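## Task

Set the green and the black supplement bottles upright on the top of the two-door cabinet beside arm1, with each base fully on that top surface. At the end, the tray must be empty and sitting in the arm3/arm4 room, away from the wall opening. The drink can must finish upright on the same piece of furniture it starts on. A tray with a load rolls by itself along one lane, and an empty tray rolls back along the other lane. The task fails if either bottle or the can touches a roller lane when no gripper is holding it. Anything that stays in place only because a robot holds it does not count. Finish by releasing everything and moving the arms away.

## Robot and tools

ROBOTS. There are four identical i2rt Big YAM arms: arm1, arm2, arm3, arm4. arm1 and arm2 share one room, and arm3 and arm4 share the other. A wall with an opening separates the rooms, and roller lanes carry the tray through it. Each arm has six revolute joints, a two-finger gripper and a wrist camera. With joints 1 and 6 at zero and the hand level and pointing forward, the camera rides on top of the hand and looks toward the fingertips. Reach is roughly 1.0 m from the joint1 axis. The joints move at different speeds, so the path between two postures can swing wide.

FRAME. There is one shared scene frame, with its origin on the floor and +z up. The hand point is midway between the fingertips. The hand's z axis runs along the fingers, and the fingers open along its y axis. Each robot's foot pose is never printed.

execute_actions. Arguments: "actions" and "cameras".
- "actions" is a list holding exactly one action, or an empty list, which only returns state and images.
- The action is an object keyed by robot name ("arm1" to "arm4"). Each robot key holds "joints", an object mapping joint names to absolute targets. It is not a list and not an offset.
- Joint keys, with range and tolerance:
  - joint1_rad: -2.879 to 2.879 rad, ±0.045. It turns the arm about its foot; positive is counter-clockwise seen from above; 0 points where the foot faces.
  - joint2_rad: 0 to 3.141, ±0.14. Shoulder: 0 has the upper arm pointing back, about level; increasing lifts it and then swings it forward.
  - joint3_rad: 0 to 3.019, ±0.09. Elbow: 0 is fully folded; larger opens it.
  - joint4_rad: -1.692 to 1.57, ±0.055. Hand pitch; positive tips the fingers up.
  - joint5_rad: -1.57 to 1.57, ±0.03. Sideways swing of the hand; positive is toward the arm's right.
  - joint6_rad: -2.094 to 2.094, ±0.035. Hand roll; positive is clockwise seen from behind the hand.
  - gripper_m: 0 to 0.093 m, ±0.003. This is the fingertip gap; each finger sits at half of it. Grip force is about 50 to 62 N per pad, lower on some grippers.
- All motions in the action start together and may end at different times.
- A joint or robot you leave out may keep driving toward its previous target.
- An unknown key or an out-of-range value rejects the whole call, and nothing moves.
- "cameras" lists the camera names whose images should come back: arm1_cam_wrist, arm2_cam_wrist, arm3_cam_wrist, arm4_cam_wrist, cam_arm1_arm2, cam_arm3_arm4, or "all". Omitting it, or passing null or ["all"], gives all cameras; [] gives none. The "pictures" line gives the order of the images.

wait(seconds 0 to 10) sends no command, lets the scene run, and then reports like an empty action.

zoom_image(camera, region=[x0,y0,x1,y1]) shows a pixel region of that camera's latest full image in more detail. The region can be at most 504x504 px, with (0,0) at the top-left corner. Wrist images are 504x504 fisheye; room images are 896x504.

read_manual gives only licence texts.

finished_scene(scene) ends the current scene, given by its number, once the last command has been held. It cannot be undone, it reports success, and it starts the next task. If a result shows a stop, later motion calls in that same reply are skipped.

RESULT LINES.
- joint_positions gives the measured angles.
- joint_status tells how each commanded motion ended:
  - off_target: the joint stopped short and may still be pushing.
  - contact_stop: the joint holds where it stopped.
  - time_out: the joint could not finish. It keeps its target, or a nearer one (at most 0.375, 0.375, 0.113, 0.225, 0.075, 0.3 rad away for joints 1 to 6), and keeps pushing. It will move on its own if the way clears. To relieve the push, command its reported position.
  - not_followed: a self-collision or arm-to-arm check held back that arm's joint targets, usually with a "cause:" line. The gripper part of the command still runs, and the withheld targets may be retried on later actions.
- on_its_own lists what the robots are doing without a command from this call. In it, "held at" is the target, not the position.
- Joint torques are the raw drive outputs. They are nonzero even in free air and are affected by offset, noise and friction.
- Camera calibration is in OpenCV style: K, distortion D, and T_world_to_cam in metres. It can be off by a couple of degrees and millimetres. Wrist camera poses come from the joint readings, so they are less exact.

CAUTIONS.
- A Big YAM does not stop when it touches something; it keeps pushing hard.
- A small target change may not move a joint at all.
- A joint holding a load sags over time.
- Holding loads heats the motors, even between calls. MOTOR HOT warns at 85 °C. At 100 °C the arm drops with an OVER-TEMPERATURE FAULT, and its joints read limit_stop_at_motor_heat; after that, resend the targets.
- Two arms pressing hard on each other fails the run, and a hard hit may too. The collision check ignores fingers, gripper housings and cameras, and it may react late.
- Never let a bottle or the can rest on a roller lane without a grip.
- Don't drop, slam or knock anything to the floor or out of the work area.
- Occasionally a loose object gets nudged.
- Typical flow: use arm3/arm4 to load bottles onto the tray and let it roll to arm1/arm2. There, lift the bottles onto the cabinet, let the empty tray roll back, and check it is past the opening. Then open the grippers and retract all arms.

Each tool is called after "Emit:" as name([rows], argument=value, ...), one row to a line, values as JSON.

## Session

Emit:
execute_actions(actions=[])

Scene clock: 0.00 s.
Joint torques (N m, as the arm reports them, + toward a larger angle): no reading
Motor temperatures (°C, as the motors report them): arm1=[21 32 30 20 22 22] | arm2=[21 31 31 22 20 21] | arm3=[20 19 31 21 21 21] | arm4=[22 22 31 21 22 22]
arm1.joint_positions: joint1_rad=+0.363 joint2_rad=+0.644 joint3_rad=+1.459 joint4_rad=-1.150 joint5_rad=+0.247 joint6_rad=-0.339 gripper_m=+0.094
arm1.joint_status: not commanded
arm1.hand: x=-1.1940 y=-0.3466 z=+1.5591 quat_wxyz=(-0.468, +0.707, -0.405, -0.343) (m; scene frame)
arm2.joint_positions: joint1_rad=-0.017 joint2_rad=+0.346 joint3_rad=+1.367 joint4_rad=-1.361 joint5_rad=-0.050 joint6_rad=+0.089 gripper_m=+0.094
arm2.joint_status: not commanded
arm2.hand: x=-1.6762 y=+0.1361 z=+1.4961 quat_wxyz=(-0.579, -0.045, -0.814, -0.023) (m; scene frame)
arm3.joint_positions: joint1_rad=-0.566 joint2_rad=+0.440 joint3_rad=+1.394 joint4_rad=-1.381 joint5_rad=-0.271 joint6_rad=-0.491 gripper_m=+0.094
arm3.joint_status: not commanded
arm3.hand: x=+1.2086 y=-0.4607 z=+1.4260 quat_wxyz=(-0.496, +0.617, -0.557, -0.250) (m; scene frame)
arm4.joint_positions: joint1_rad=-0.597 joint2_rad=+0.332 joint3_rad=+1.469 joint4_rad=-1.174 joint5_rad=-0.222 joint6_rad=-0.475 gripper_m=+0.094
arm4.joint_status: not commanded
arm4.hand: x=+1.6621 y=+0.1509 z=+1.5856 quat_wxyz=(-0.292, +0.719, +0.024, -0.630) (m; scene frame)
pictures: arm1_cam_wrist, arm2_cam_wrist, arm3_cam_wrist, arm4_cam_wrist, cam_arm1_arm2, cam_arm3_arm4
camera_calibration (this result's frames):
arm1_cam_wrist: T_world_to_cam=[[0.890268, 0.222632, 0.397314, 0.519193], [0.417296, -0.748217, -0.515786, 1.05241], [0.182446, 0.624985, -0.759017, 1.74211], [0, 0, 0, 1]] pos_world=[-1.21923, -0.416951, 1.65883]
arm2_cam_wrist: T_world_to_cam=[[-0.04555, -0.994675, -0.0924459, 0.195254], [-0.820373, 0.0900511, -0.564694, -0.538321], [0.570012, 0.0501183, -0.820107, 2.29959], [0, 0, 0, 1]] pos_world=[-1.74352, 0.127439, 1.59997]
arm3_cam_wrist: T_world_to_cam=[[0.939246, -0.108671, 0.325587, -1.65133], [0.0599762, -0.882006, -0.467406, 0.189216], [0.337963, 0.458537, -0.821903, 1.09963], [0, 0, 0, 1]] pos_world=[1.16803, -0.516781, 1.52988]
arm4_cam_wrist: T_world_to_cam=[[0.343544, 0.821973, 0.454244, -1.41677], [0.698774, 0.0994269, -0.708399, -0.0503062], [-0.627449, 0.560781, -0.540216, 1.94108], [0, 0, 0, 1]] pos_world=[1.73981, 0.0810287, 1.65653]
Images, in order (width x height): arm1_cam_wrist 504x504, arm2_cam_wrist 504x504, arm3_cam_wrist 504x504, arm4_cam_wrist 504x504, cam_arm1_arm2 896x504, cam_arm3_arm4 896x504.

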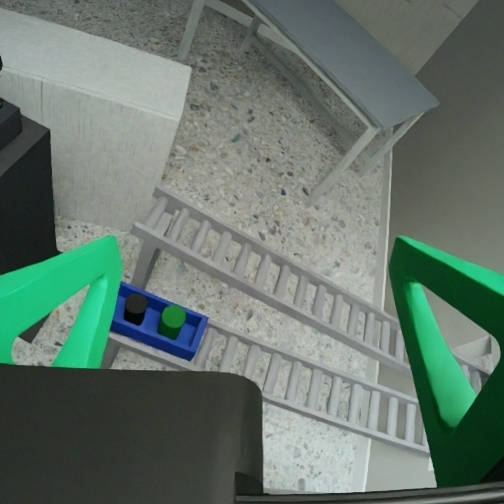

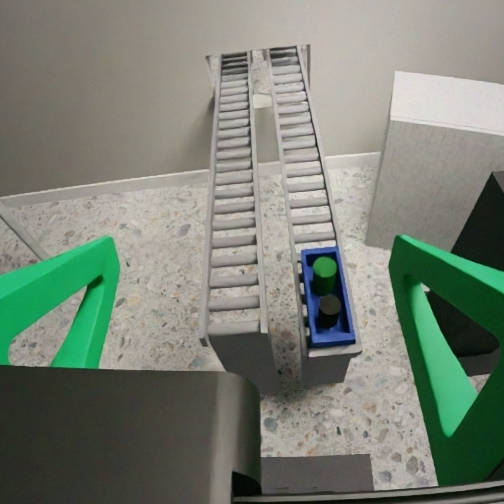

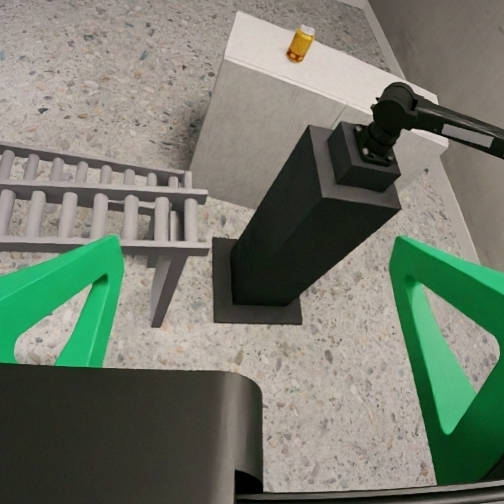

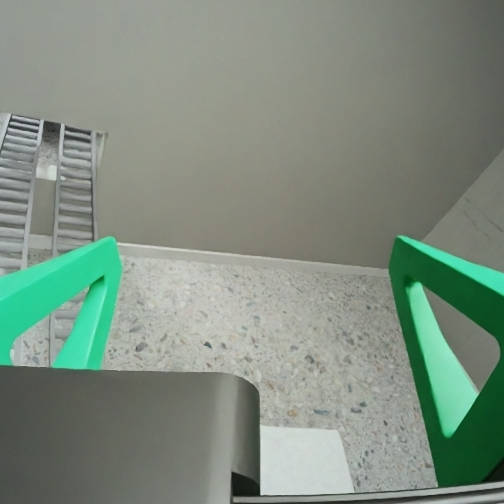

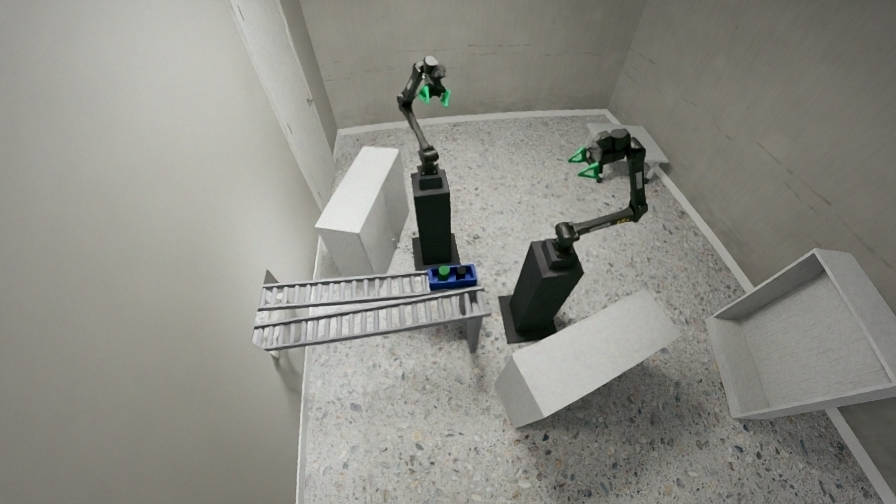

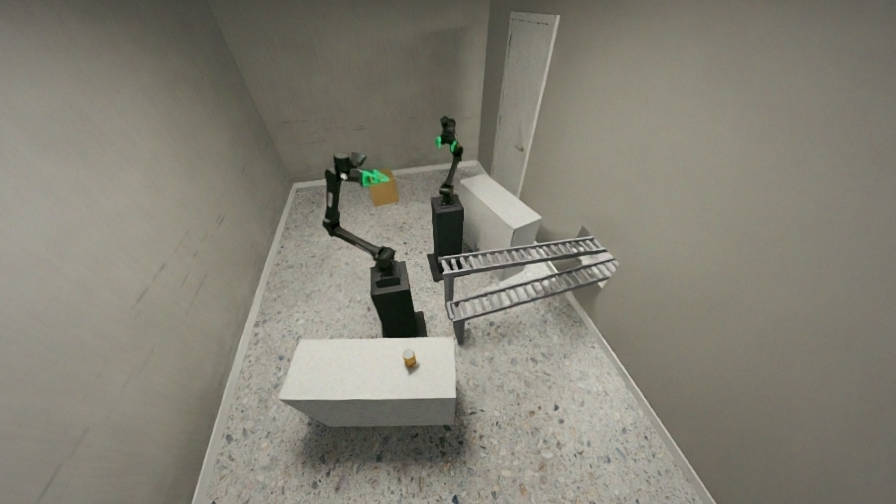

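Emit:
zoom_image(camera="cam_arm1_arm2", region=[290, 130, 520, 330])

Emit:
zoom_image(camera="arm1_cam_wrist", region=[90, 250, 250, 380])

Emit:
zoom_image(camera="arm2_cam_wrist", region=[260, 230, 400, 370])

Region (290, 130, 520, 330) of cam_arm1_arm2's 896x504 image, scaled by 2.191, with more detail than that image has; it fills the top 438 rows of this view, and the rest is white.

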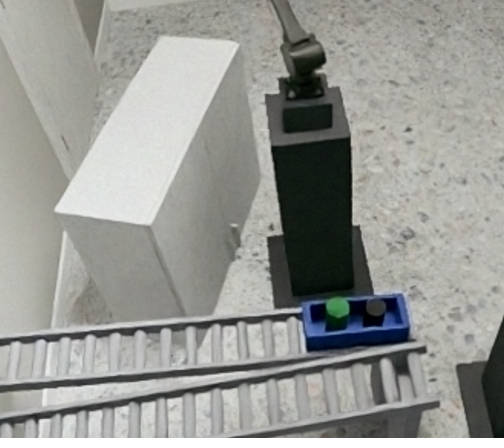

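Region (90, 250, 250, 380) of arm1_cam_wrist's 504x504 image, scaled by 3.150, with more detail than that image has; it fills the top 410 rows of this view, and the rest is white.

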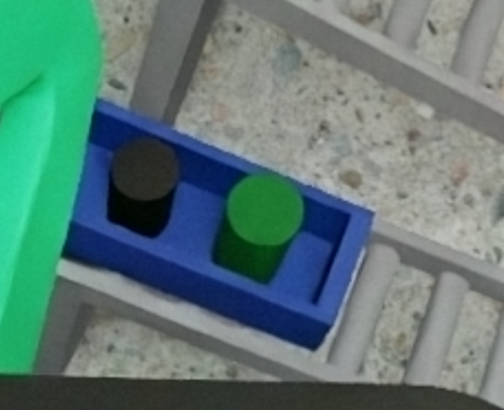

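Region (260, 230, 400, 370) of arm2_cam_wrist's 504x504 image, scaled by 3.600, with more detail than that image has.

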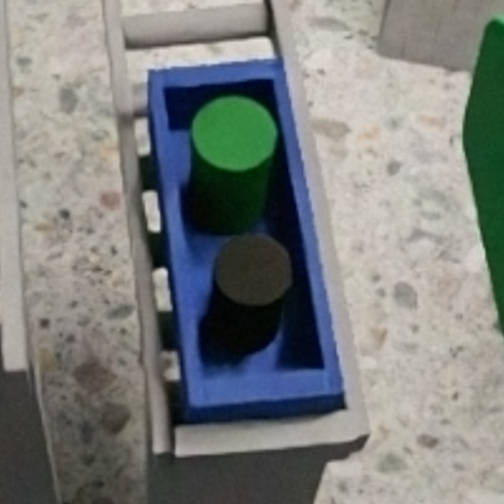

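Emit:
execute_actions([
  {"arm1": {"joints": {"joint1_rad": 0.179, "joint2_rad": 2.495, "joint3_rad": 1.80, "joint4_rad": -0.85, "joint5_rad": 0.0, "joint6_rad": 0.186}}, "arm2": {"joints": {"joint1_rad": 0.75, "joint2_rad": 1.95, "joint3_rad": 1.27, "joint4_rad": -0.505, "joint5_rad": 0.0, "joint6_rad": -0.316, "gripper_m": 0.05}}},
], cameras=["arm1_cam_wrist", "cam_arm1_arm2"])

Scene clock: 100.30 s.
Joint torques (N m, as the arm reports them, + toward a larger angle): arm1=[  1.53 -20.84   9.5    0.4    0.07  -0.08] | arm2=[ -1.62 -13.58   7.25   1.91  -0.1    0.  ] | arm3=[-1.26  4.89  8.26  2.16 -0.17  0.05] | arm4=[0.27 7.34 6.66 2.06 0.11 0.18]
Motor temperatures (°C, as the motors report them): arm1=[21 30 38 21 22 22] | arm2=[21 30 34 22 20 21] | arm3=[20 20 38 21 21 21] | arm4=[22 23 34 22 22 22]
arm1.joint_positions: joint1_rad=+0.188 joint2_rad=+2.493 joint3_rad=+1.776 joint4_rad=-0.847 joint5_rad=+0.002 joint6_rad=+0.171 gripper_m=+0.094
arm1.joint_status: all done
arm1.hand: x=-1.2732 y=+0.0401 z=+0.7527 quat_wxyz=(+0.002, +0.716, -0.698, +0.000) (m; scene frame)
arm2.joint_positions: joint1_rad=+0.756 joint2_rad=+1.952 joint3_rad=+1.260 joint4_rad=-0.518 joint5_rad=+0.001 joint6_rad=-0.307 gripper_m=+0.050
arm2.joint_status: all done
arm2.hand: x=-1.3319 y=+0.5237 z=+0.9104 quat_wxyz=(-0.176, +0.479, -0.860, -0.030) (m; scene frame)
arm3.joint_positions: joint1_rad=-0.566 joint2_rad=+0.440 joint3_rad=+1.394 joint4_rad=-1.381 joint5_rad=-0.271 joint6_rad=-0.491 gripper_m=+0.094
arm3.joint_status: not commanded
arm3.hand: x=+1.2086 y=-0.4607 z=+1.4260 quat_wxyz=(-0.496, +0.617, -0.557, -0.250) (m; scene frame)
arm4.joint_positions: joint1_rad=-0.597 joint2_rad=+0.332 joint3_rad=+1.469 joint4_rad=-1.174 joint5_rad=-0.222 joint6_rad=-0.475 gripper_m=+0.094
arm4.joint_status: not commanded
arm4.hand: x=+1.6621 y=+0.1509 z=+1.5856 quat_wxyz=(-0.292, +0.719, +0.024, -0.630) (m; scene frame)
pictures: arm1_cam_wrist, cam_arm1_arm2
camera_calibration (this result's frames):
arm1_cam_wrist: T_world_to_cam=[[0.999353, 0.0340772, 0.0115463, 1.26085], [0.0210862, -0.814719, 0.579473, -0.36732], [0.0291538, -0.578854, -0.81491, 0.798024], [0, 0, 0, 1]] pos_world=[-1.27555, 0.119711, 0.848612]
Images, in order (width x height): arm1_cam_wrist 504x504, cam_arm1_arm2 896x504.

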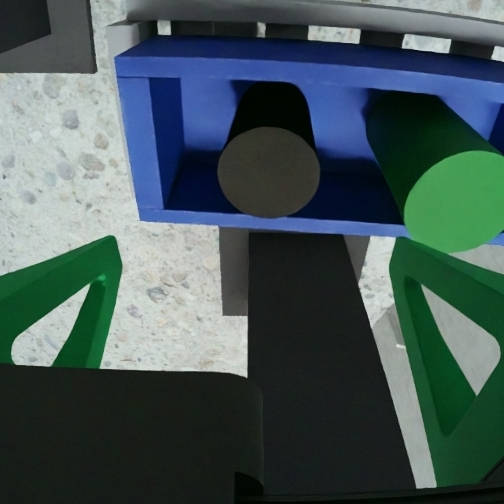

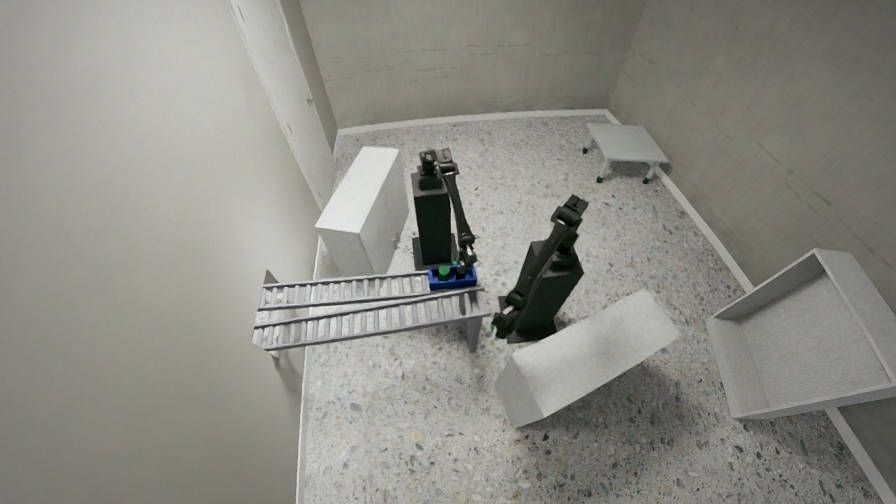

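Emit:
zoom_image(camera="arm1_cam_wrist", region=[200, 60, 504, 260])

Region (200, 60, 504, 260) of arm1_cam_wrist's 504x504 image, scaled by 1.658, with more detail than that image has; it fills the top 332 rows of this view, and the rest is white.

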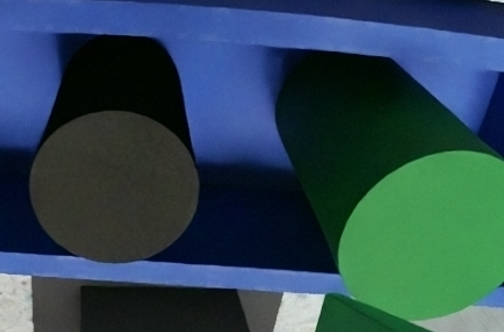

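Emit:
execute_actions([
  {"arm1": {"joints": {"joint1_rad": 0.165, "joint2_rad": 2.748, "joint3_rad": 1.903, "joint4_rad": -0.69, "gripper_m": 0.077}}},
], cameras=["arm1_cam_wrist", "cam_arm1_arm2"])

Scene clock: 143.33 s.
Joint torques (N m, as the arm reports them, + toward a larger angle): arm1=[  0.9  -22.01   7.64   0.7    0.06  -0.07] | arm2=[ -1.68 -13.5    7.23   1.96  -0.09   0.  ] | arm3=[-1.43  3.69  8.38  2.26 -0.15  0.14] | arm4=[-0.1   7.58  6.73  2.18  0.13  0.17]
Motor temperatures (°C, as the motors report them): arm1=[21 39 37 20 22 22] | arm2=[21 34 34 22 20 21] | arm3=[20 20 39 21 21 21] | arm4=[22 23 34 22 22 22]
arm1.joint_positions: joint1_rad=+0.175 joint2_rad=+2.759 joint3_rad=+1.887 joint4_rad=-0.695 joint5_rad=+0.002 joint6_rad=+0.171 gripper_m=+0.077
arm1.joint_status: all done
arm1.hand: x=-1.2638 y=+0.0310 z=+0.6150 quat_wxyz=(+0.003, +0.711, -0.703, +0.001) (m; scene frame)
arm2.joint_positions: joint1_rad=+0.756 joint2_rad=+1.952 joint3_rad=+1.260 joint4_rad=-0.518 joint5_rad=+0.001 joint6_rad=-0.307 gripper_m=+0.050
arm2.joint_status: not commanded
arm2.hand: x=-1.3319 y=+0.5237 z=+0.9104 quat_wxyz=(-0.176, +0.479, -0.860, -0.030) (m; scene frame)
arm3.joint_positions: joint1_rad=-0.566 joint2_rad=+0.440 joint3_rad=+1.394 joint4_rad=-1.381 joint5_rad=-0.271 joint6_rad=-0.491 gripper_m=+0.094
arm3.joint_status: not commanded
arm3.hand: x=+1.2086 y=-0.4607 z=+1.4260 quat_wxyz=(-0.496, +0.617, -0.557, -0.250) (m; scene frame)
arm4.joint_positions: joint1_rad=-0.597 joint2_rad=+0.332 joint3_rad=+1.469 joint4_rad=-1.174 joint5_rad=-0.222 joint6_rad=-0.475 gripper_m=+0.094
arm4.joint_status: not commanded
arm4.hand: x=+1.6621 y=+0.1509 z=+1.5856 quat_wxyz=(-0.292, +0.719, +0.024, -0.630) (m; scene frame)
pictures: arm1_cam_wrist, cam_arm1_arm2
camera_calibration (this result's frames):
arm1_cam_wrist: T_world_to_cam=[[0.999705, 0.021181, 0.0119101, 1.25399], [0.010277, -0.812671, 0.582633, -0.310748], [0.0220197, -0.582338, -0.812648, 0.670004], [0, 0, 0, 1]] pos_world=[-1.26518, 0.111073, 0.710594]
Images, in order (width x height): arm1_cam_wrist 504x504, cam_arm1_arm2 896x504.

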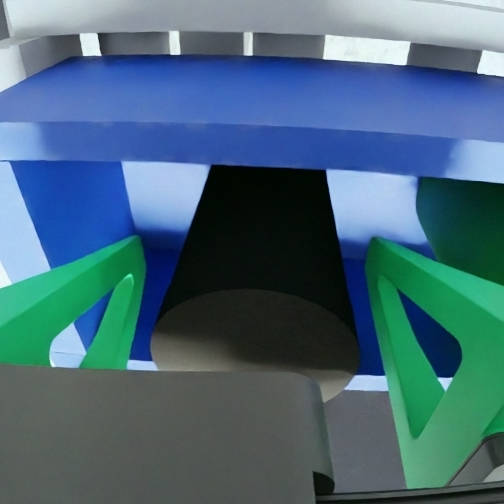

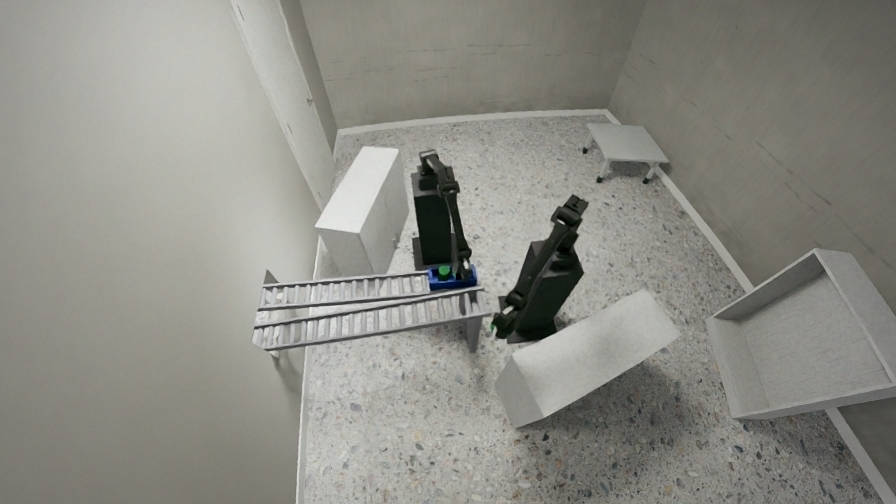

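Emit:
execute_actions([
  {"arm1": {"joints": {"gripper_m": 0.04}}},
], cameras=["arm1_cam_wrist"])

Scene clock: 149.63 s.
Joint torques (N m, as the arm reports them, + toward a larger angle): arm1=[  0.84 -22.46   7.82   0.56   0.07  -0.07] | arm2=[ -1.63 -13.51   7.23   1.95  -0.1    0.  ] | arm3=[-0.91  4.33  8.27  2.3  -0.27  0.16] | arm4=[-0.4   7.31  6.86  2.16  0.12  0.17]
Motor temperatures (°C, as the motors report them): arm1=[21 40 36 20 22 22] | arm2=[21 34 34 22 20 21] | arm3=[20 20 39 21 21 21] | arm4=[22 23 34 22 22 22]
arm1.joint_positions: joint1_rad=+0.175 joint2_rad=+2.759 joint3_rad=+1.887 joint4_rad=-0.695 joint5_rad=+0.002 joint6_rad=+0.172 gripper_m=+0.058
arm1.joint_status: gripper_m off_target (ended at +0.058, target +0.040)
arm1.hand: x=-1.2638 y=+0.0310 z=+0.6150 quat_wxyz=(+0.003, +0.711, -0.703, +0.001) (m; scene frame)
arm2.joint_positions: joint1_rad=+0.756 joint2_rad=+1.952 joint3_rad=+1.260 joint4_rad=-0.518 joint5_rad=+0.001 joint6_rad=-0.307 gripper_m=+0.050
arm2.joint_status: not commanded
arm2.hand: x=-1.3319 y=+0.5237 z=+0.9104 quat_wxyz=(-0.176, +0.479, -0.860, -0.030) (m; scene frame)
arm3.joint_positions: joint1_rad=-0.566 joint2_rad=+0.440 joint3_rad=+1.394 joint4_rad=-1.381 joint5_rad=-0.271 joint6_rad=-0.491 gripper_m=+0.094
arm3.joint_status: not commanded
arm3.hand: x=+1.2086 y=-0.4607 z=+1.4260 quat_wxyz=(-0.496, +0.617, -0.557, -0.250) (m; scene frame)
arm4.joint_positions: joint1_rad=-0.597 joint2_rad=+0.332 joint3_rad=+1.469 joint4_rad=-1.174 joint5_rad=-0.222 joint6_rad=-0.475 gripper_m=+0.094
arm4.joint_status: not commanded
arm4.hand: x=+1.6621 y=+0.1509 z=+1.5856 quat_wxyz=(-0.292, +0.719, +0.024, -0.630) (m; scene frame)
pictures: arm1_cam_wrist
camera_calibration (this result's frames):
arm1_cam_wrist: T_world_to_cam=[[0.999713, 0.0207997, 0.0119125, 1.25401], [0.00996559, -0.812674, 0.582633, -0.311142], [0.0217995, -0.582347, -0.812648, 0.669726], [0, 0, 0, 1]] pos_world=[-1.26514, 0.111074, 0.710594]
Images, in order (width x height): arm1_cam_wrist 504x504.

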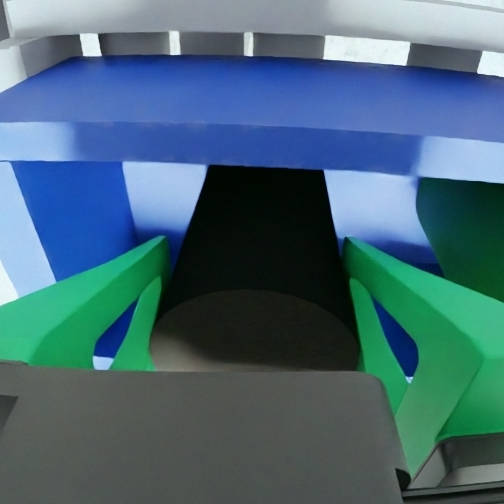

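Emit:
execute_actions([
  {"arm1": {"joints": {"joint2_rad": 2.25, "joint3_rad": 1.40, "joint4_rad": -0.66}}},
], cameras=["arm1_cam_wrist", "cam_arm1_arm2"])

Scene clock: 190.17 s.
Joint torques (N m, as the arm reports them, + toward a larger angle): arm1=[  1.19 -17.7    7.06   0.39   0.07  -0.07] | arm2=[ -1.65 -13.46   7.24   1.95  -0.1    0.  ] | arm3=[-1.07  3.89  8.08  1.98 -0.19  0.13] | arm4=[0.46 7.78 6.8  2.21 0.09 0.17]
Motor temperatures (°C, as the motors report them): arm1=[21 42 35 20 22 22] | arm2=[21 35 34 22 20 21] | arm3=[20 20 39 21 21 21] | arm4=[22 23 34 22 22 22]
arm1.joint_positions: joint1_rad=+0.174 joint2_rad=+2.240 joint3_rad=+1.396 joint4_rad=-0.653 joint5_rad=+0.001 joint6_rad=+0.172 gripper_m=+0.058
arm1.joint_status: all done
arm1.hand: x=-1.2515 y=-0.0290 z=+0.7998 quat_wxyz=(-0.017, +0.710, -0.703, -0.028) (m; scene frame)
arm2.joint_positions: joint1_rad=+0.756 joint2_rad=+1.952 joint3_rad=+1.260 joint4_rad=-0.518 joint5_rad=+0.001 joint6_rad=-0.307 gripper_m=+0.050
arm2.joint_status: not commanded
arm2.hand: x=-1.3319 y=+0.5237 z=+0.9104 quat_wxyz=(-0.176, +0.479, -0.860, -0.030) (m; scene frame)
arm3.joint_positions: joint1_rad=-0.566 joint2_rad=+0.440 joint3_rad=+1.394 joint4_rad=-1.381 joint5_rad=-0.271 joint6_rad=-0.491 gripper_m=+0.094
arm3.joint_status: not commanded
arm3.hand: x=+1.2086 y=-0.4607 z=+1.4260 quat_wxyz=(-0.496, +0.617, -0.557, -0.250) (m; scene frame)
arm4.joint_positions: joint1_rad=-0.597 joint2_rad=+0.332 joint3_rad=+1.469 joint4_rad=-1.174 joint5_rad=-0.222 joint6_rad=-0.475 gripper_m=+0.094
arm4.joint_status: not commanded
arm4.hand: x=+1.6621 y=+0.1509 z=+1.5856 quat_wxyz=(-0.292, +0.719, +0.024, -0.630) (m; scene frame)
pictures: arm1_cam_wrist, cam_arm1_arm2
camera_calibration (this result's frames):
arm1_cam_wrist: T_world_to_cam=[[0.999815, 0.0192296, -0.000268832, 1.25057], [0.0165096, -0.851054, 0.524818, -0.414354], [0.00986327, -0.524726, -0.851214, 0.802214], [0, 0, 0, 1]] pos_world=[-1.25141, 0.0442568, 0.900652]
Images, in order (width x height): arm1_cam_wrist 504x504, cam_arm1_arm2 896x504.

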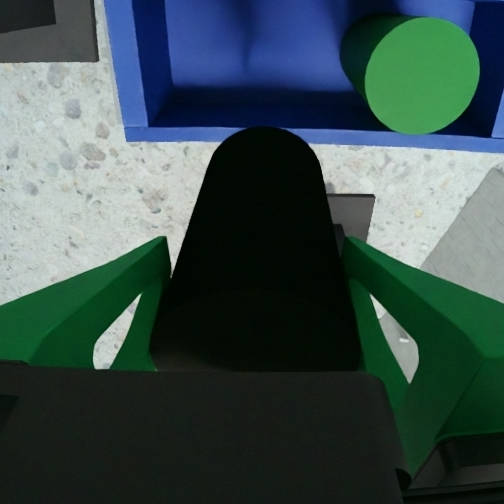

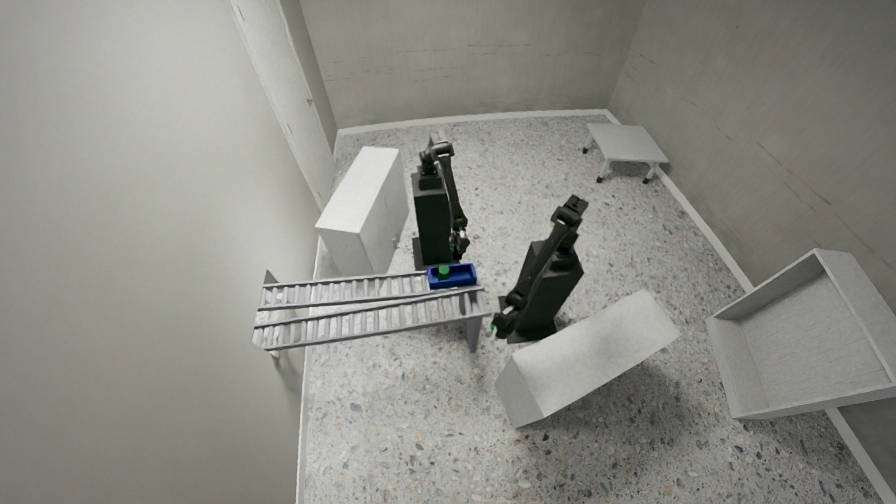

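Emit:
zoom_image(camera="arm1_cam_wrist", region=[140, 0, 504, 260])

Region (140, 0, 504, 260) of arm1_cam_wrist's 504x504 image, scaled by 1.385, with more detail than that image has; it fills the top 360 rows of this view, and the rest is white.

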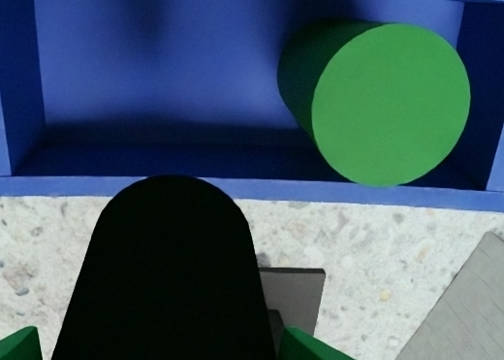

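Emit:
execute_actions([
  {"arm1": {"joints": {"joint1_rad": -1.54, "joint2_rad": 1.985, "joint3_rad": 1.36, "joint4_rad": -0.945, "joint5_rad": -0.057, "joint6_rad": 0.0}}},
], cameras=["arm1_cam_wrist", "cam_arm1_arm2"])

Scene clock: 225.73 s.
Joint torques (N m, as the arm reports them, + toward a larger angle): arm1=[  2.35 -15.94   8.03   0.15   0.02  -0.34] | arm2=[ -1.66 -13.48   7.24   1.95  -0.1    0.  ] | arm3=[-2.2   5.05  8.28  2.39 -0.24  0.16] | arm4=[-0.11  7.77  6.8   2.13  0.05  0.18]
Motor temperatures (°C, as the motors report them): arm1=[21 40 34 20 22 22] | arm2=[21 35 35 22 20 21] | arm3=[20 20 39 22 21 21] | arm4=[22 23 35 22 22 22]
arm1.joint_positions: joint1_rad=-1.549 joint2_rad=+1.978 joint3_rad=+1.358 joint4_rad=-0.936 joint5_rad=-0.055 joint6_rad=+0.015 gripper_m=+0.058
arm1.joint_status: all done
arm1.hand: x=-0.5977 y=-0.5747 z=+0.9314 quat_wxyz=(-0.005, +0.008, -1.000, -0.023) (m; scene frame)
arm2.joint_positions: joint1_rad=+0.756 joint2_rad=+1.952 joint3_rad=+1.260 joint4_rad=-0.518 joint5_rad=+0.001 joint6_rad=-0.307 gripper_m=+0.050
arm2.joint_status: not commanded
arm2.hand: x=-1.3319 y=+0.5237 z=+0.9104 quat_wxyz=(-0.176, +0.479, -0.860, -0.030) (m; scene frame)
arm3.joint_positions: joint1_rad=-0.566 joint2_rad=+0.440 joint3_rad=+1.394 joint4_rad=-1.381 joint5_rad=-0.271 joint6_rad=-0.491 gripper_m=+0.094
arm3.joint_status: not commanded
arm3.hand: x=+1.2086 y=-0.4607 z=+1.4260 quat_wxyz=(-0.496, +0.617, -0.557, -0.250) (m; scene frame)
arm4.joint_positions: joint1_rad=-0.597 joint2_rad=+0.332 joint3_rad=+1.469 joint4_rad=-1.174 joint5_rad=-0.222 joint6_rad=-0.475 gripper_m=+0.094
arm4.joint_status: not commanded
arm4.hand: x=+1.6621 y=+0.1509 z=+1.5856 quat_wxyz=(-0.292, +0.719, +0.024, -0.630) (m; scene frame)
pictures: arm1_cam_wrist, cam_arm1_arm2
camera_calibration (this result's frames):
arm1_cam_wrist: T_world_to_cam=[[0.0256073, -0.999218, -0.0301243, -0.532405], [-0.821517, -0.0382045, 0.568903, -1.03345], [-0.569609, 0.0101795, -0.821853, 0.555176], [0, 0, 0, 1]] pos_world=[-0.519132, -0.577123, 1.02817]
Images, in order (width x height): arm1_cam_wrist 504x504, cam_arm1_arm2 896x504.

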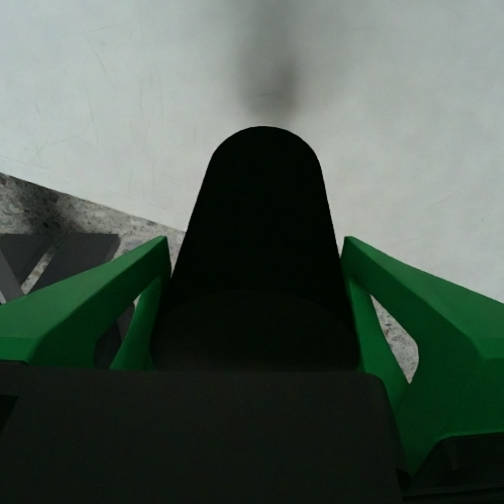

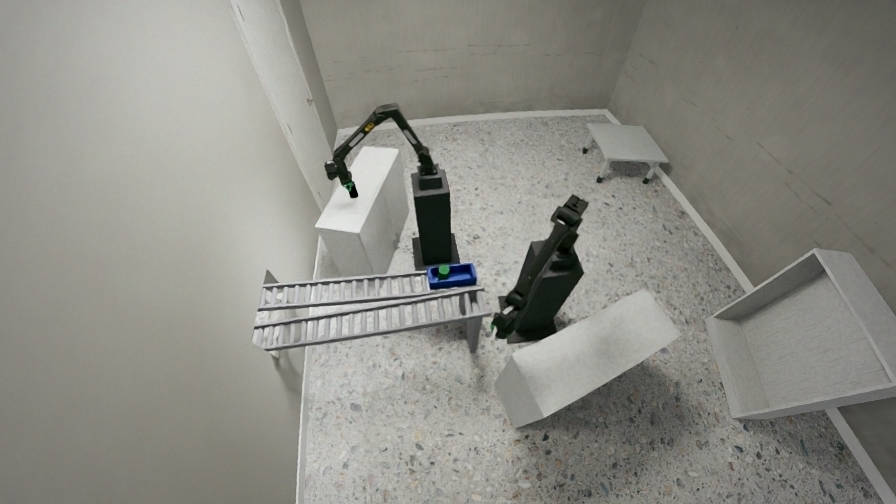

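Emit:
execute_actions([
  {"arm1": {"joints": {"joint2_rad": 2.225, "joint3_rad": 1.625}}},
], cameras=["arm1_cam_wrist", "cam_arm1_arm2"])

Scene clock: 245.30 s.
Joint torques (N m, as the arm reports them, + toward a larger angle): arm1=[  2.11 -19.94  11.35   0.4    0.01  -0.34] | arm2=[ -1.67 -13.52   7.23   1.95  -0.1    0.  ] | arm3=[-1.26  4.39  8.3   2.21 -0.21  0.12] | arm4=[-0.22  6.69  6.73  2.27  0.09  0.17]
Motor temperatures (°C, as the motors report them): arm1=[21 40 35 20 22 22] | arm2=[21 35 35 22 20 21] | arm3=[20 20 39 22 21 21] | arm4=[22 23 35 22 22 22]
arm1.joint_positions: joint1_rad=-1.549 joint2_rad=+2.235 joint3_rad=+1.584 joint4_rad=-0.943 joint5_rad=-0.055 joint6_rad=+0.014 gripper_m=+0.058
arm1.joint_status: all done
arm1.hand: x=-0.5401 y=-0.5737 z=+0.8571 quat_wxyz=(+0.014, +0.007, -1.000, -0.022) (m; scene frame)
arm2.joint_positions: joint1_rad=+0.756 joint2_rad=+1.952 joint3_rad=+1.260 joint4_rad=-0.518 joint5_rad=+0.001 joint6_rad=-0.307 gripper_m=+0.050
arm2.joint_status: not commanded
arm2.hand: x=-1.3319 y=+0.5237 z=+0.9104 quat_wxyz=(-0.176, +0.479, -0.860, -0.030) (m; scene frame)
arm3.joint_positions: joint1_rad=-0.566 joint2_rad=+0.440 joint3_rad=+1.394 joint4_rad=-1.381 joint5_rad=-0.271 joint6_rad=-0.491 gripper_m=+0.094
arm3.joint_status: not commanded
arm3.hand: x=+1.2086 y=-0.4607 z=+1.4260 quat_wxyz=(-0.496, +0.617, -0.557, -0.250) (m; scene frame)
arm4.joint_positions: joint1_rad=-0.597 joint2_rad=+0.332 joint3_rad=+1.469 joint4_rad=-1.174 joint5_rad=-0.222 joint6_rad=-0.475 gripper_m=+0.094
arm4.joint_status: not commanded
arm4.hand: x=+1.6621 y=+0.1509 z=+1.5856 quat_wxyz=(-0.292, +0.719, +0.024, -0.630) (m; scene frame)
pictures: arm1_cam_wrist, cam_arm1_arm2
camera_calibration (this result's frames):
arm1_cam_wrist: T_world_to_cam=[[0.0244561, -0.999253, -0.0299354, -0.535919], [-0.799014, -0.0375343, 0.60014, -0.958079], [-0.600815, 0.00924173, -0.799335, 0.490182], [0, 0, 0, 1]] pos_world=[-0.457903, -0.576009, 0.950759]
Images, in order (width x height): arm1_cam_wrist 504x504, cam_arm1_arm2 896x504.

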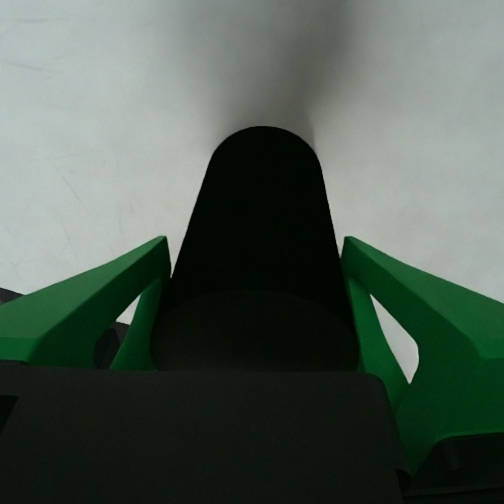

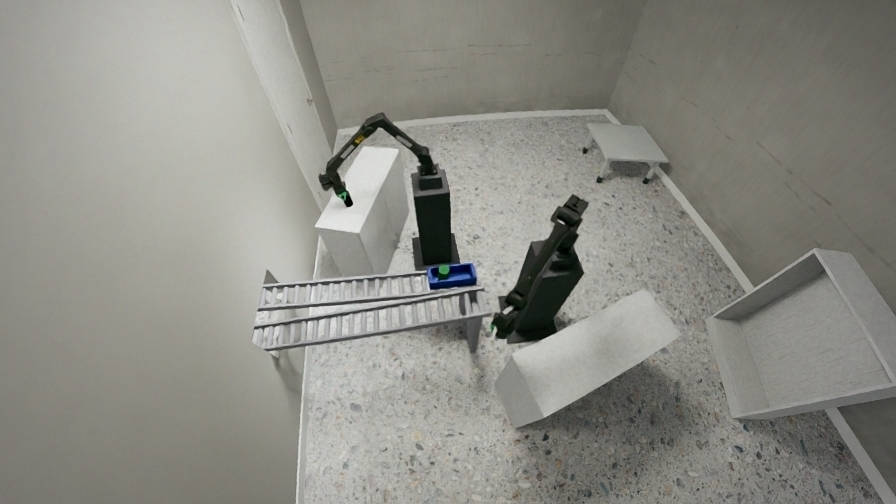

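Emit:
zoom_image(camera="arm1_cam_wrist", region=[0, 250, 168, 376])

Emit:
zoom_image(camera="cam_arm1_arm2", region=[300, 140, 420, 250])

Region (0, 250, 168, 376) of arm1_cam_wrist's 504x504 image, scaled by 3.000, with more detail than that image has; it fills the top 378 rows of this view, and the rest is white.

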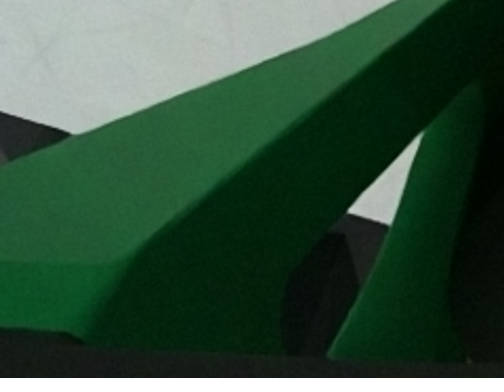

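Region (300, 140, 420, 250) of cam_arm1_arm2's 896x504 image, scaled by 4.200, with more detail than that image has; it fills the top 462 rows of this view, and the rest is white.

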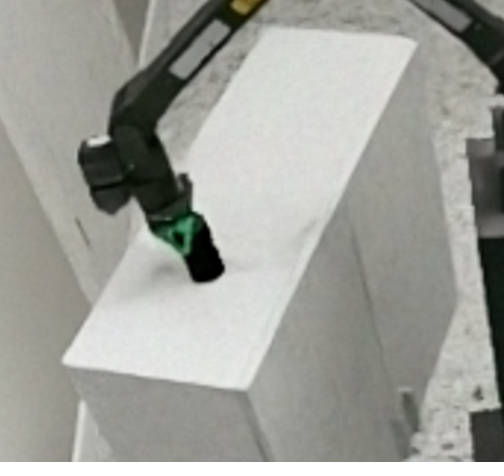

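Emit:
execute_actions([
  {"arm1": {"joints": {"joint2_rad": 2.29, "joint4_rad": -0.888}}},
], cameras=["arm1_cam_wrist", "cam_arm1_arm2"])

Scene clock: 260.70 s.
Joint torques (N m, as the arm reports them, + toward a larger angle): arm1=[  2.31 -16.66  10.52   0.96   0.09  -0.34] | arm2=[ -1.65 -13.51   7.24   1.95  -0.1    0.  ] | arm3=[-1.68  4.55  8.17  2.18 -0.19  0.15] | arm4=[-0.24  7.02  6.87  2.19  0.13  0.21]
Motor temperatures (°C, as the motors report them): arm1=[21 41 38 20 22 22] | arm2=[21 35 35 22 20 21] | arm3=[20 20 40 22 21 21] | arm4=[22 23 35 22 22 22]
arm1.joint_positions: joint1_rad=-1.548 joint2_rad=+2.249 joint3_rad=+1.594 joint4_rad=-0.902 joint5_rad=-0.057 joint6_rad=+0.014 gripper_m=+0.058
arm1.joint_status: all done
arm1.hand: x=-0.5285 y=-0.5729 z=+0.8521 quat_wxyz=(-0.004, +0.008, -1.000, -0.024) (m; scene frame)
arm2.joint_positions: joint1_rad=+0.756 joint2_rad=+1.952 joint3_rad=+1.260 joint4_rad=-0.518 joint5_rad=+0.001 joint6_rad=-0.307 gripper_m=+0.050
arm2.joint_status: not commanded
arm2.hand: x=-1.3319 y=+0.5237 z=+0.9104 quat_wxyz=(-0.176, +0.479, -0.860, -0.030) (m; scene frame)
arm3.joint_positions: joint1_rad=-0.566 joint2_rad=+0.440 joint3_rad=+1.394 joint4_rad=-1.381 joint5_rad=-0.271 joint6_rad=-0.491 gripper_m=+0.094
arm3.joint_status: not commanded
arm3.hand: x=+1.2086 y=-0.4607 z=+1.4260 quat_wxyz=(-0.496, +0.617, -0.557, -0.250) (m; scene frame)
arm4.joint_positions: joint1_rad=-0.597 joint2_rad=+0.332 joint3_rad=+1.469 joint4_rad=-1.174 joint5_rad=-0.222 joint6_rad=-0.475 gripper_m=+0.094
arm4.joint_status: not commanded
arm4.hand: x=+1.6621 y=+0.1509 z=+1.5856 quat_wxyz=(-0.292, +0.719, +0.024, -0.630) (m; scene frame)
pictures: arm1_cam_wrist, cam_arm1_arm2
camera_calibration (this result's frames):
arm1_cam_wrist: T_world_to_cam=[[0.0263241, -0.99914, -0.0320222, -0.532659], [-0.820593, -0.0398922, 0.570119, -0.932927], [-0.570906, 0.0112693, -0.820938, 0.528554], [0, 0, 0, 1]] pos_world=[-0.449777, -0.575374, 0.948733]
Images, in order (width x height): arm1_cam_wrist 504x504, cam_arm1_arm2 896x504.

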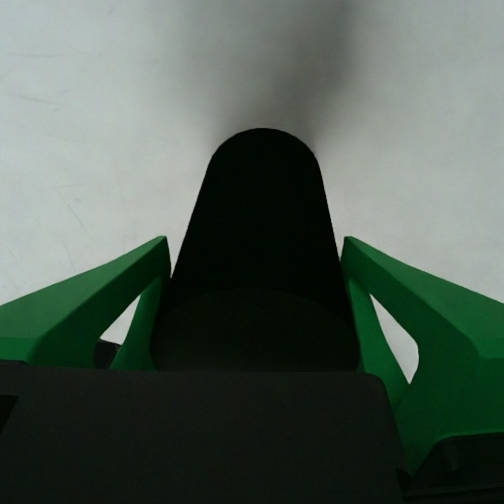

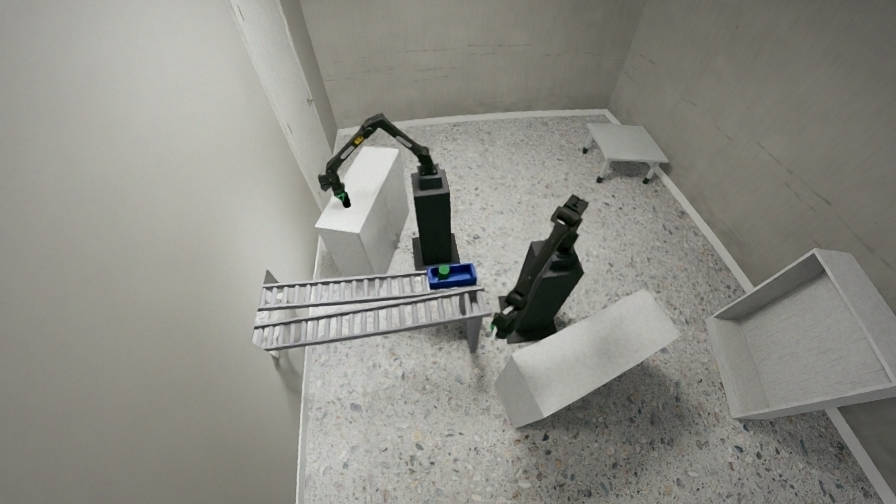

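Emit:
execute_actions([
  {"arm1": {"joints": {"joint2_rad": 2.13, "gripper_m": 0.093}}},
], cameras=["arm1_cam_wrist", "cam_arm1_arm2"])

Scene clock: 292.83 s.
Joint torques (N m, as the arm reports them, + toward a larger angle): arm1=[  1.98 -17.43  11.01   1.13   0.09  -0.36] | arm2=[ -1.64 -13.48   7.23   1.96  -0.1    0.  ] | arm3=[-1.72  4.44  8.36  2.11 -0.23  0.09] | arm4=[0.12 7.29 6.73 2.16 0.13 0.19]
Motor temperatures (°C, as the motors report them): arm1=[21 41 38 20 22 22] | arm2=[21 36 35 22 20 21] | arm3=[20 20 40 22 21 21] | arm4=[22 23 35 22 22 22]
arm1.joint_positions: joint1_rad=-1.548 joint2_rad=+2.109 joint3_rad=+1.601 joint4_rad=-0.896 joint5_rad=-0.057 joint6_rad=+0.014 gripper_m=+0.093
arm1.joint_status: all done
arm1.hand: x=-0.4977 y=-0.5710 z=+0.9401 quat_wxyz=(-0.081, +0.011, -0.996, -0.025) (m; scene frame)
arm2.joint_positions: joint1_rad=+0.756 joint2_rad=+1.952 joint3_rad=+1.260 joint4_rad=-0.518 joint5_rad=+0.001 joint6_rad=-0.307 gripper_m=+0.050
arm2.joint_status: not commanded
arm2.hand: x=-1.3319 y=+0.5237 z=+0.9104 quat_wxyz=(-0.176, +0.479, -0.860, -0.030) (m; scene frame)
arm3.joint_positions: joint1_rad=-0.566 joint2_rad=+0.440 joint3_rad=+1.394 joint4_rad=-1.381 joint5_rad=-0.271 joint6_rad=-0.491 gripper_m=+0.094
arm3.joint_status: not commanded
arm3.hand: x=+1.2086 y=-0.4607 z=+1.4260 quat_wxyz=(-0.496, +0.617, -0.557, -0.250) (m; scene frame)
arm4.joint_positions: joint1_rad=-0.597 joint2_rad=+0.332 joint3_rad=+1.469 joint4_rad=-1.174 joint5_rad=-0.222 joint6_rad=-0.475 gripper_m=+0.094
arm4.joint_status: not commanded
arm4.hand: x=+1.6621 y=+0.1509 z=+1.5856 quat_wxyz=(-0.292, +0.719, +0.024, -0.630) (m; scene frame)
pictures: arm1_cam_wrist, cam_arm1_arm2
camera_calibration (this result's frames):
arm1_cam_wrist: T_world_to_cam=[[0.0332044, -0.998921, -0.0324681, -0.524821], [-0.89809, -0.044076, 0.437598, -0.874179], [-0.438557, 0.0146291, -0.898584, 0.759163], [0, 0, 0, 1]] pos_world=[-0.434729, -0.573891, 1.04767]
Images, in order (width x height): arm1_cam_wrist 504x504, cam_arm1_arm2 896x504.

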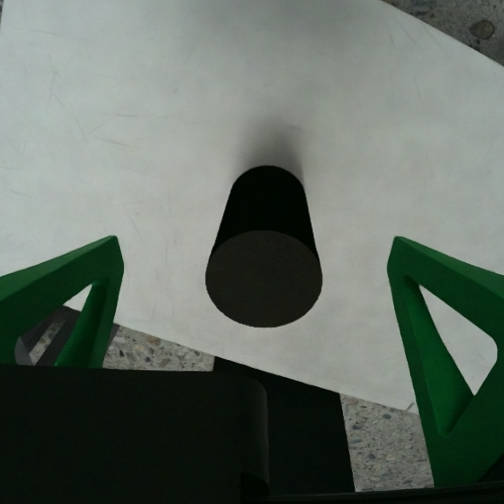

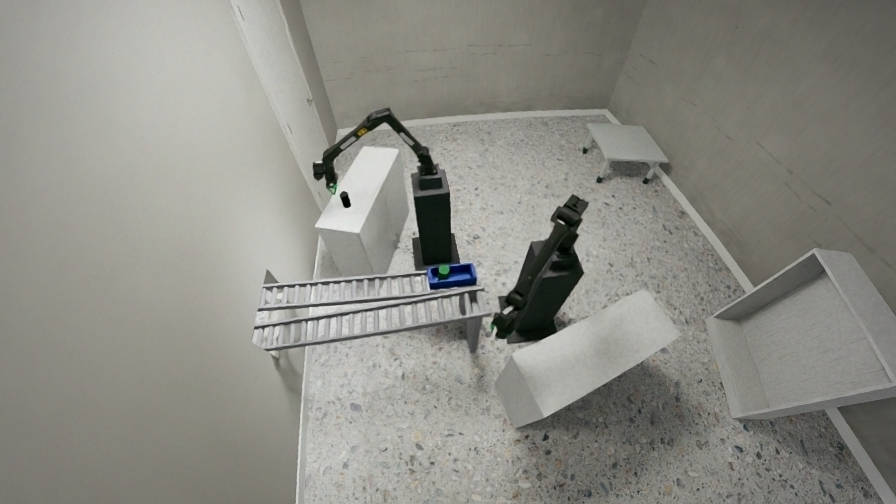

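Emit:
execute_actions([
  {"arm1": {"joints": {"joint1_rad": 0.0, "joint5_rad": 0.0}}},
], cameras=["arm1_cam_wrist", "cam_arm1_arm2"])

Scene clock: 312.63 s.
Joint torques (N m, as the arm reports them, + toward a larger angle): arm1=[  0.62 -17.61  10.22   0.57   0.16  -0.33] | arm2=[ -1.66 -13.49   7.23   1.95  -0.09   0.  ] | arm3=[-1.17  4.29  8.28  2.04 -0.14  0.09] | arm4=[0.13 7.64 6.71 2.19 0.14 0.19]
Motor temperatures (°C, as the motors report them): arm1=[21 41 39 20 22 22] | arm2=[21 36 35 22 20 21] | arm3=[20 20 40 22 21 21] | arm4=[22 23 35 22 22 22]
arm1.joint_positions: joint1_rad=+0.010 joint2_rad=+2.109 joint3_rad=+1.610 joint4_rad=-0.884 joint5_rad=-0.002 joint6_rad=+0.012 gripper_m=+0.093
arm1.joint_status: all done
arm1.hand: x=-1.1574 y=+0.0554 z=+0.9404 quat_wxyz=(-0.060, +0.706, -0.702, -0.066) (m; scene frame)
arm2.joint_positions: joint1_rad=+0.756 joint2_rad=+1.952 joint3_rad=+1.260 joint4_rad=-0.518 joint5_rad=+0.001 joint6_rad=-0.307 gripper_m=+0.050
arm2.joint_status: not commanded
arm2.hand: x=-1.3319 y=+0.5237 z=+0.9104 quat_wxyz=(-0.176, +0.479, -0.860, -0.030) (m; scene frame)
arm3.joint_positions: joint1_rad=-0.566 joint2_rad=+0.440 joint3_rad=+1.394 joint4_rad=-1.381 joint5_rad=-0.271 joint6_rad=-0.491 gripper_m=+0.094
arm3.joint_status: not commanded
arm3.hand: x=+1.2086 y=-0.4607 z=+1.4260 quat_wxyz=(-0.496, +0.617, -0.557, -0.250) (m; scene frame)
arm4.joint_positions: joint1_rad=-0.597 joint2_rad=+0.332 joint3_rad=+1.469 joint4_rad=-1.174 joint5_rad=-0.222 joint6_rad=-0.475 gripper_m=+0.094
arm4.joint_status: not commanded
arm4.hand: x=+1.6621 y=+0.1509 z=+1.5856 quat_wxyz=(-0.292, +0.719, +0.024, -0.630) (m; scene frame)
pictures: arm1_cam_wrist, cam_arm1_arm2
camera_calibration (this result's frames):
arm1_cam_wrist: T_world_to_cam=[[0.999882, 0.0130589, 0.00809804, 1.14742], [0.00839635, -0.905704, 0.423828, -0.329278], [0.0128692, -0.42371, -0.905706, 1.01446], [0, 0, 0, 1]] pos_world=[-1.15757, 0.116625, 1.04907]
Images, in order (width x height): arm1_cam_wrist 504x504, cam_arm1_arm2 896x504.

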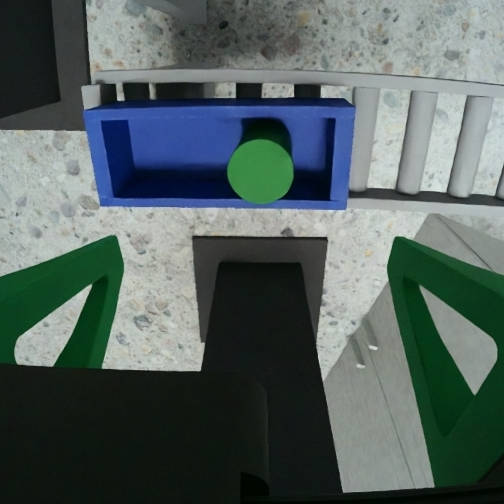

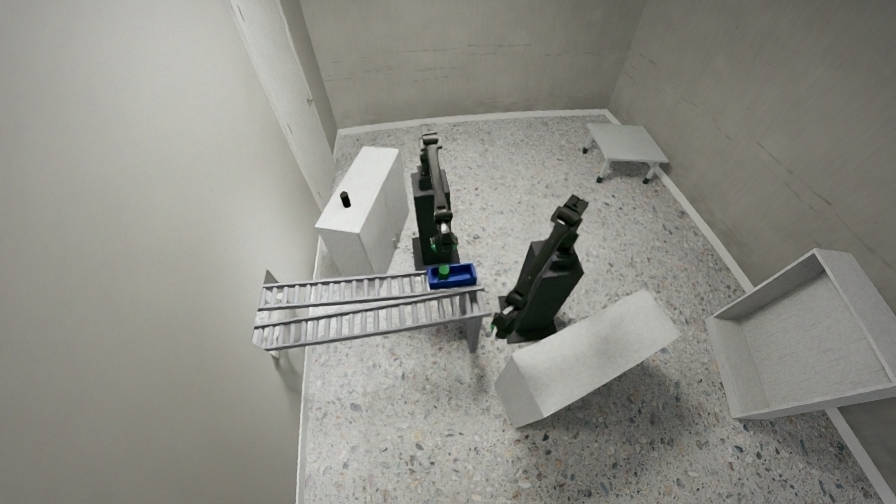

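Emit:
execute_actions([
  {"arm1": {"joints": {"joint1_rad": -0.011, "joint2_rad": 2.667, "joint3_rad": 1.79, "joint4_rad": -0.654}}},
], cameras=["arm1_cam_wrist", "cam_arm1_arm2"])

Scene clock: 319.30 s.
Joint torques (N m, as the arm reports them, + toward a larger angle): arm1=[  0.81 -20.86   8.11   0.61   0.2   -0.3 ] | arm2=[ -1.64 -13.51   7.23   1.95  -0.1    0.  ] | arm3=[-1.51  4.88  8.08  2.16 -0.15  0.13] | arm4=[0.13 6.97 6.9  2.2  0.13 0.18]
Motor temperatures (°C, as the motors report them): arm1=[21 41 39 20 22 22] | arm2=[21 36 35 22 20 21] | arm3=[20 20 40 22 21 21] | arm4=[22 23 35 22 22 22]
arm1.joint_positions: joint1_rad=+0.000 joint2_rad=+2.664 joint3_rad=+1.769 joint4_rad=-0.657 joint5_rad=-0.002 joint6_rad=+0.012 gripper_m=+0.093
arm1.joint_status: all done
arm1.hand: x=-1.1522 y=+0.0298 z=+0.6443 quat_wxyz=(-0.001, +0.706, -0.708, -0.005) (m; scene frame)
arm2.joint_positions: joint1_rad=+0.756 joint2_rad=+1.952 joint3_rad=+1.260 joint4_rad=-0.518 joint5_rad=+0.001 joint6_rad=-0.307 gripper_m=+0.050
arm2.joint_status: not commanded
arm2.hand: x=-1.3319 y=+0.5237 z=+0.9104 quat_wxyz=(-0.176, +0.479, -0.860, -0.030) (m; scene frame)
arm3.joint_positions: joint1_rad=-0.566 joint2_rad=+0.440 joint3_rad=+1.394 joint4_rad=-1.381 joint5_rad=-0.271 joint6_rad=-0.491 gripper_m=+0.094
arm3.joint_status: not commanded
arm3.hand: x=+1.2086 y=-0.4607 z=+1.4260 quat_wxyz=(-0.496, +0.617, -0.557, -0.250) (m; scene frame)
arm4.joint_positions: joint1_rad=-0.597 joint2_rad=+0.332 joint3_rad=+1.469 joint4_rad=-1.174 joint5_rad=-0.222 joint6_rad=-0.475 gripper_m=+0.094
arm4.joint_status: not commanded
arm4.hand: x=+1.6621 y=+0.1509 z=+1.5856 quat_wxyz=(-0.292, +0.719, +0.024, -0.630) (m; scene frame)
pictures: arm1_cam_wrist, cam_arm1_arm2
camera_calibration (this result's frames):
arm1_cam_wrist: T_world_to_cam=[[0.999945, 0.00570935, 0.0087643, 1.14486], [-0.00031058, -0.821319, 0.570469, -0.334041], [0.0104553, -0.570441, -0.821272, 0.682488], [0, 0, 0, 1]] pos_world=[-1.15203, 0.108428, 0.741034]
Images, in order (width x height): arm1_cam_wrist 504x504, cam_arm1_arm2 896x504.

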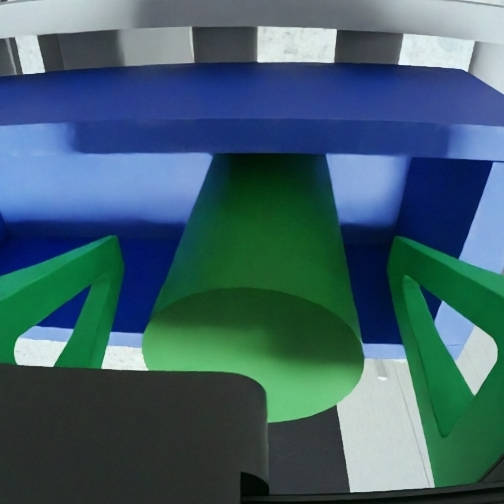

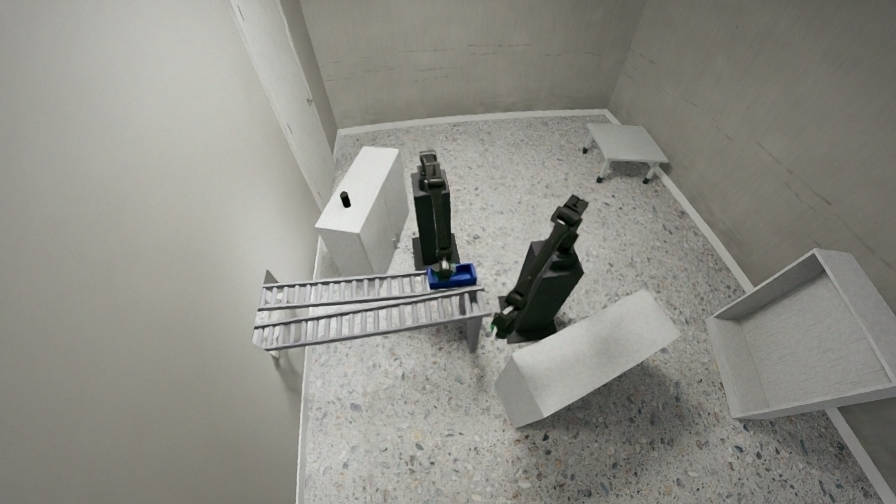

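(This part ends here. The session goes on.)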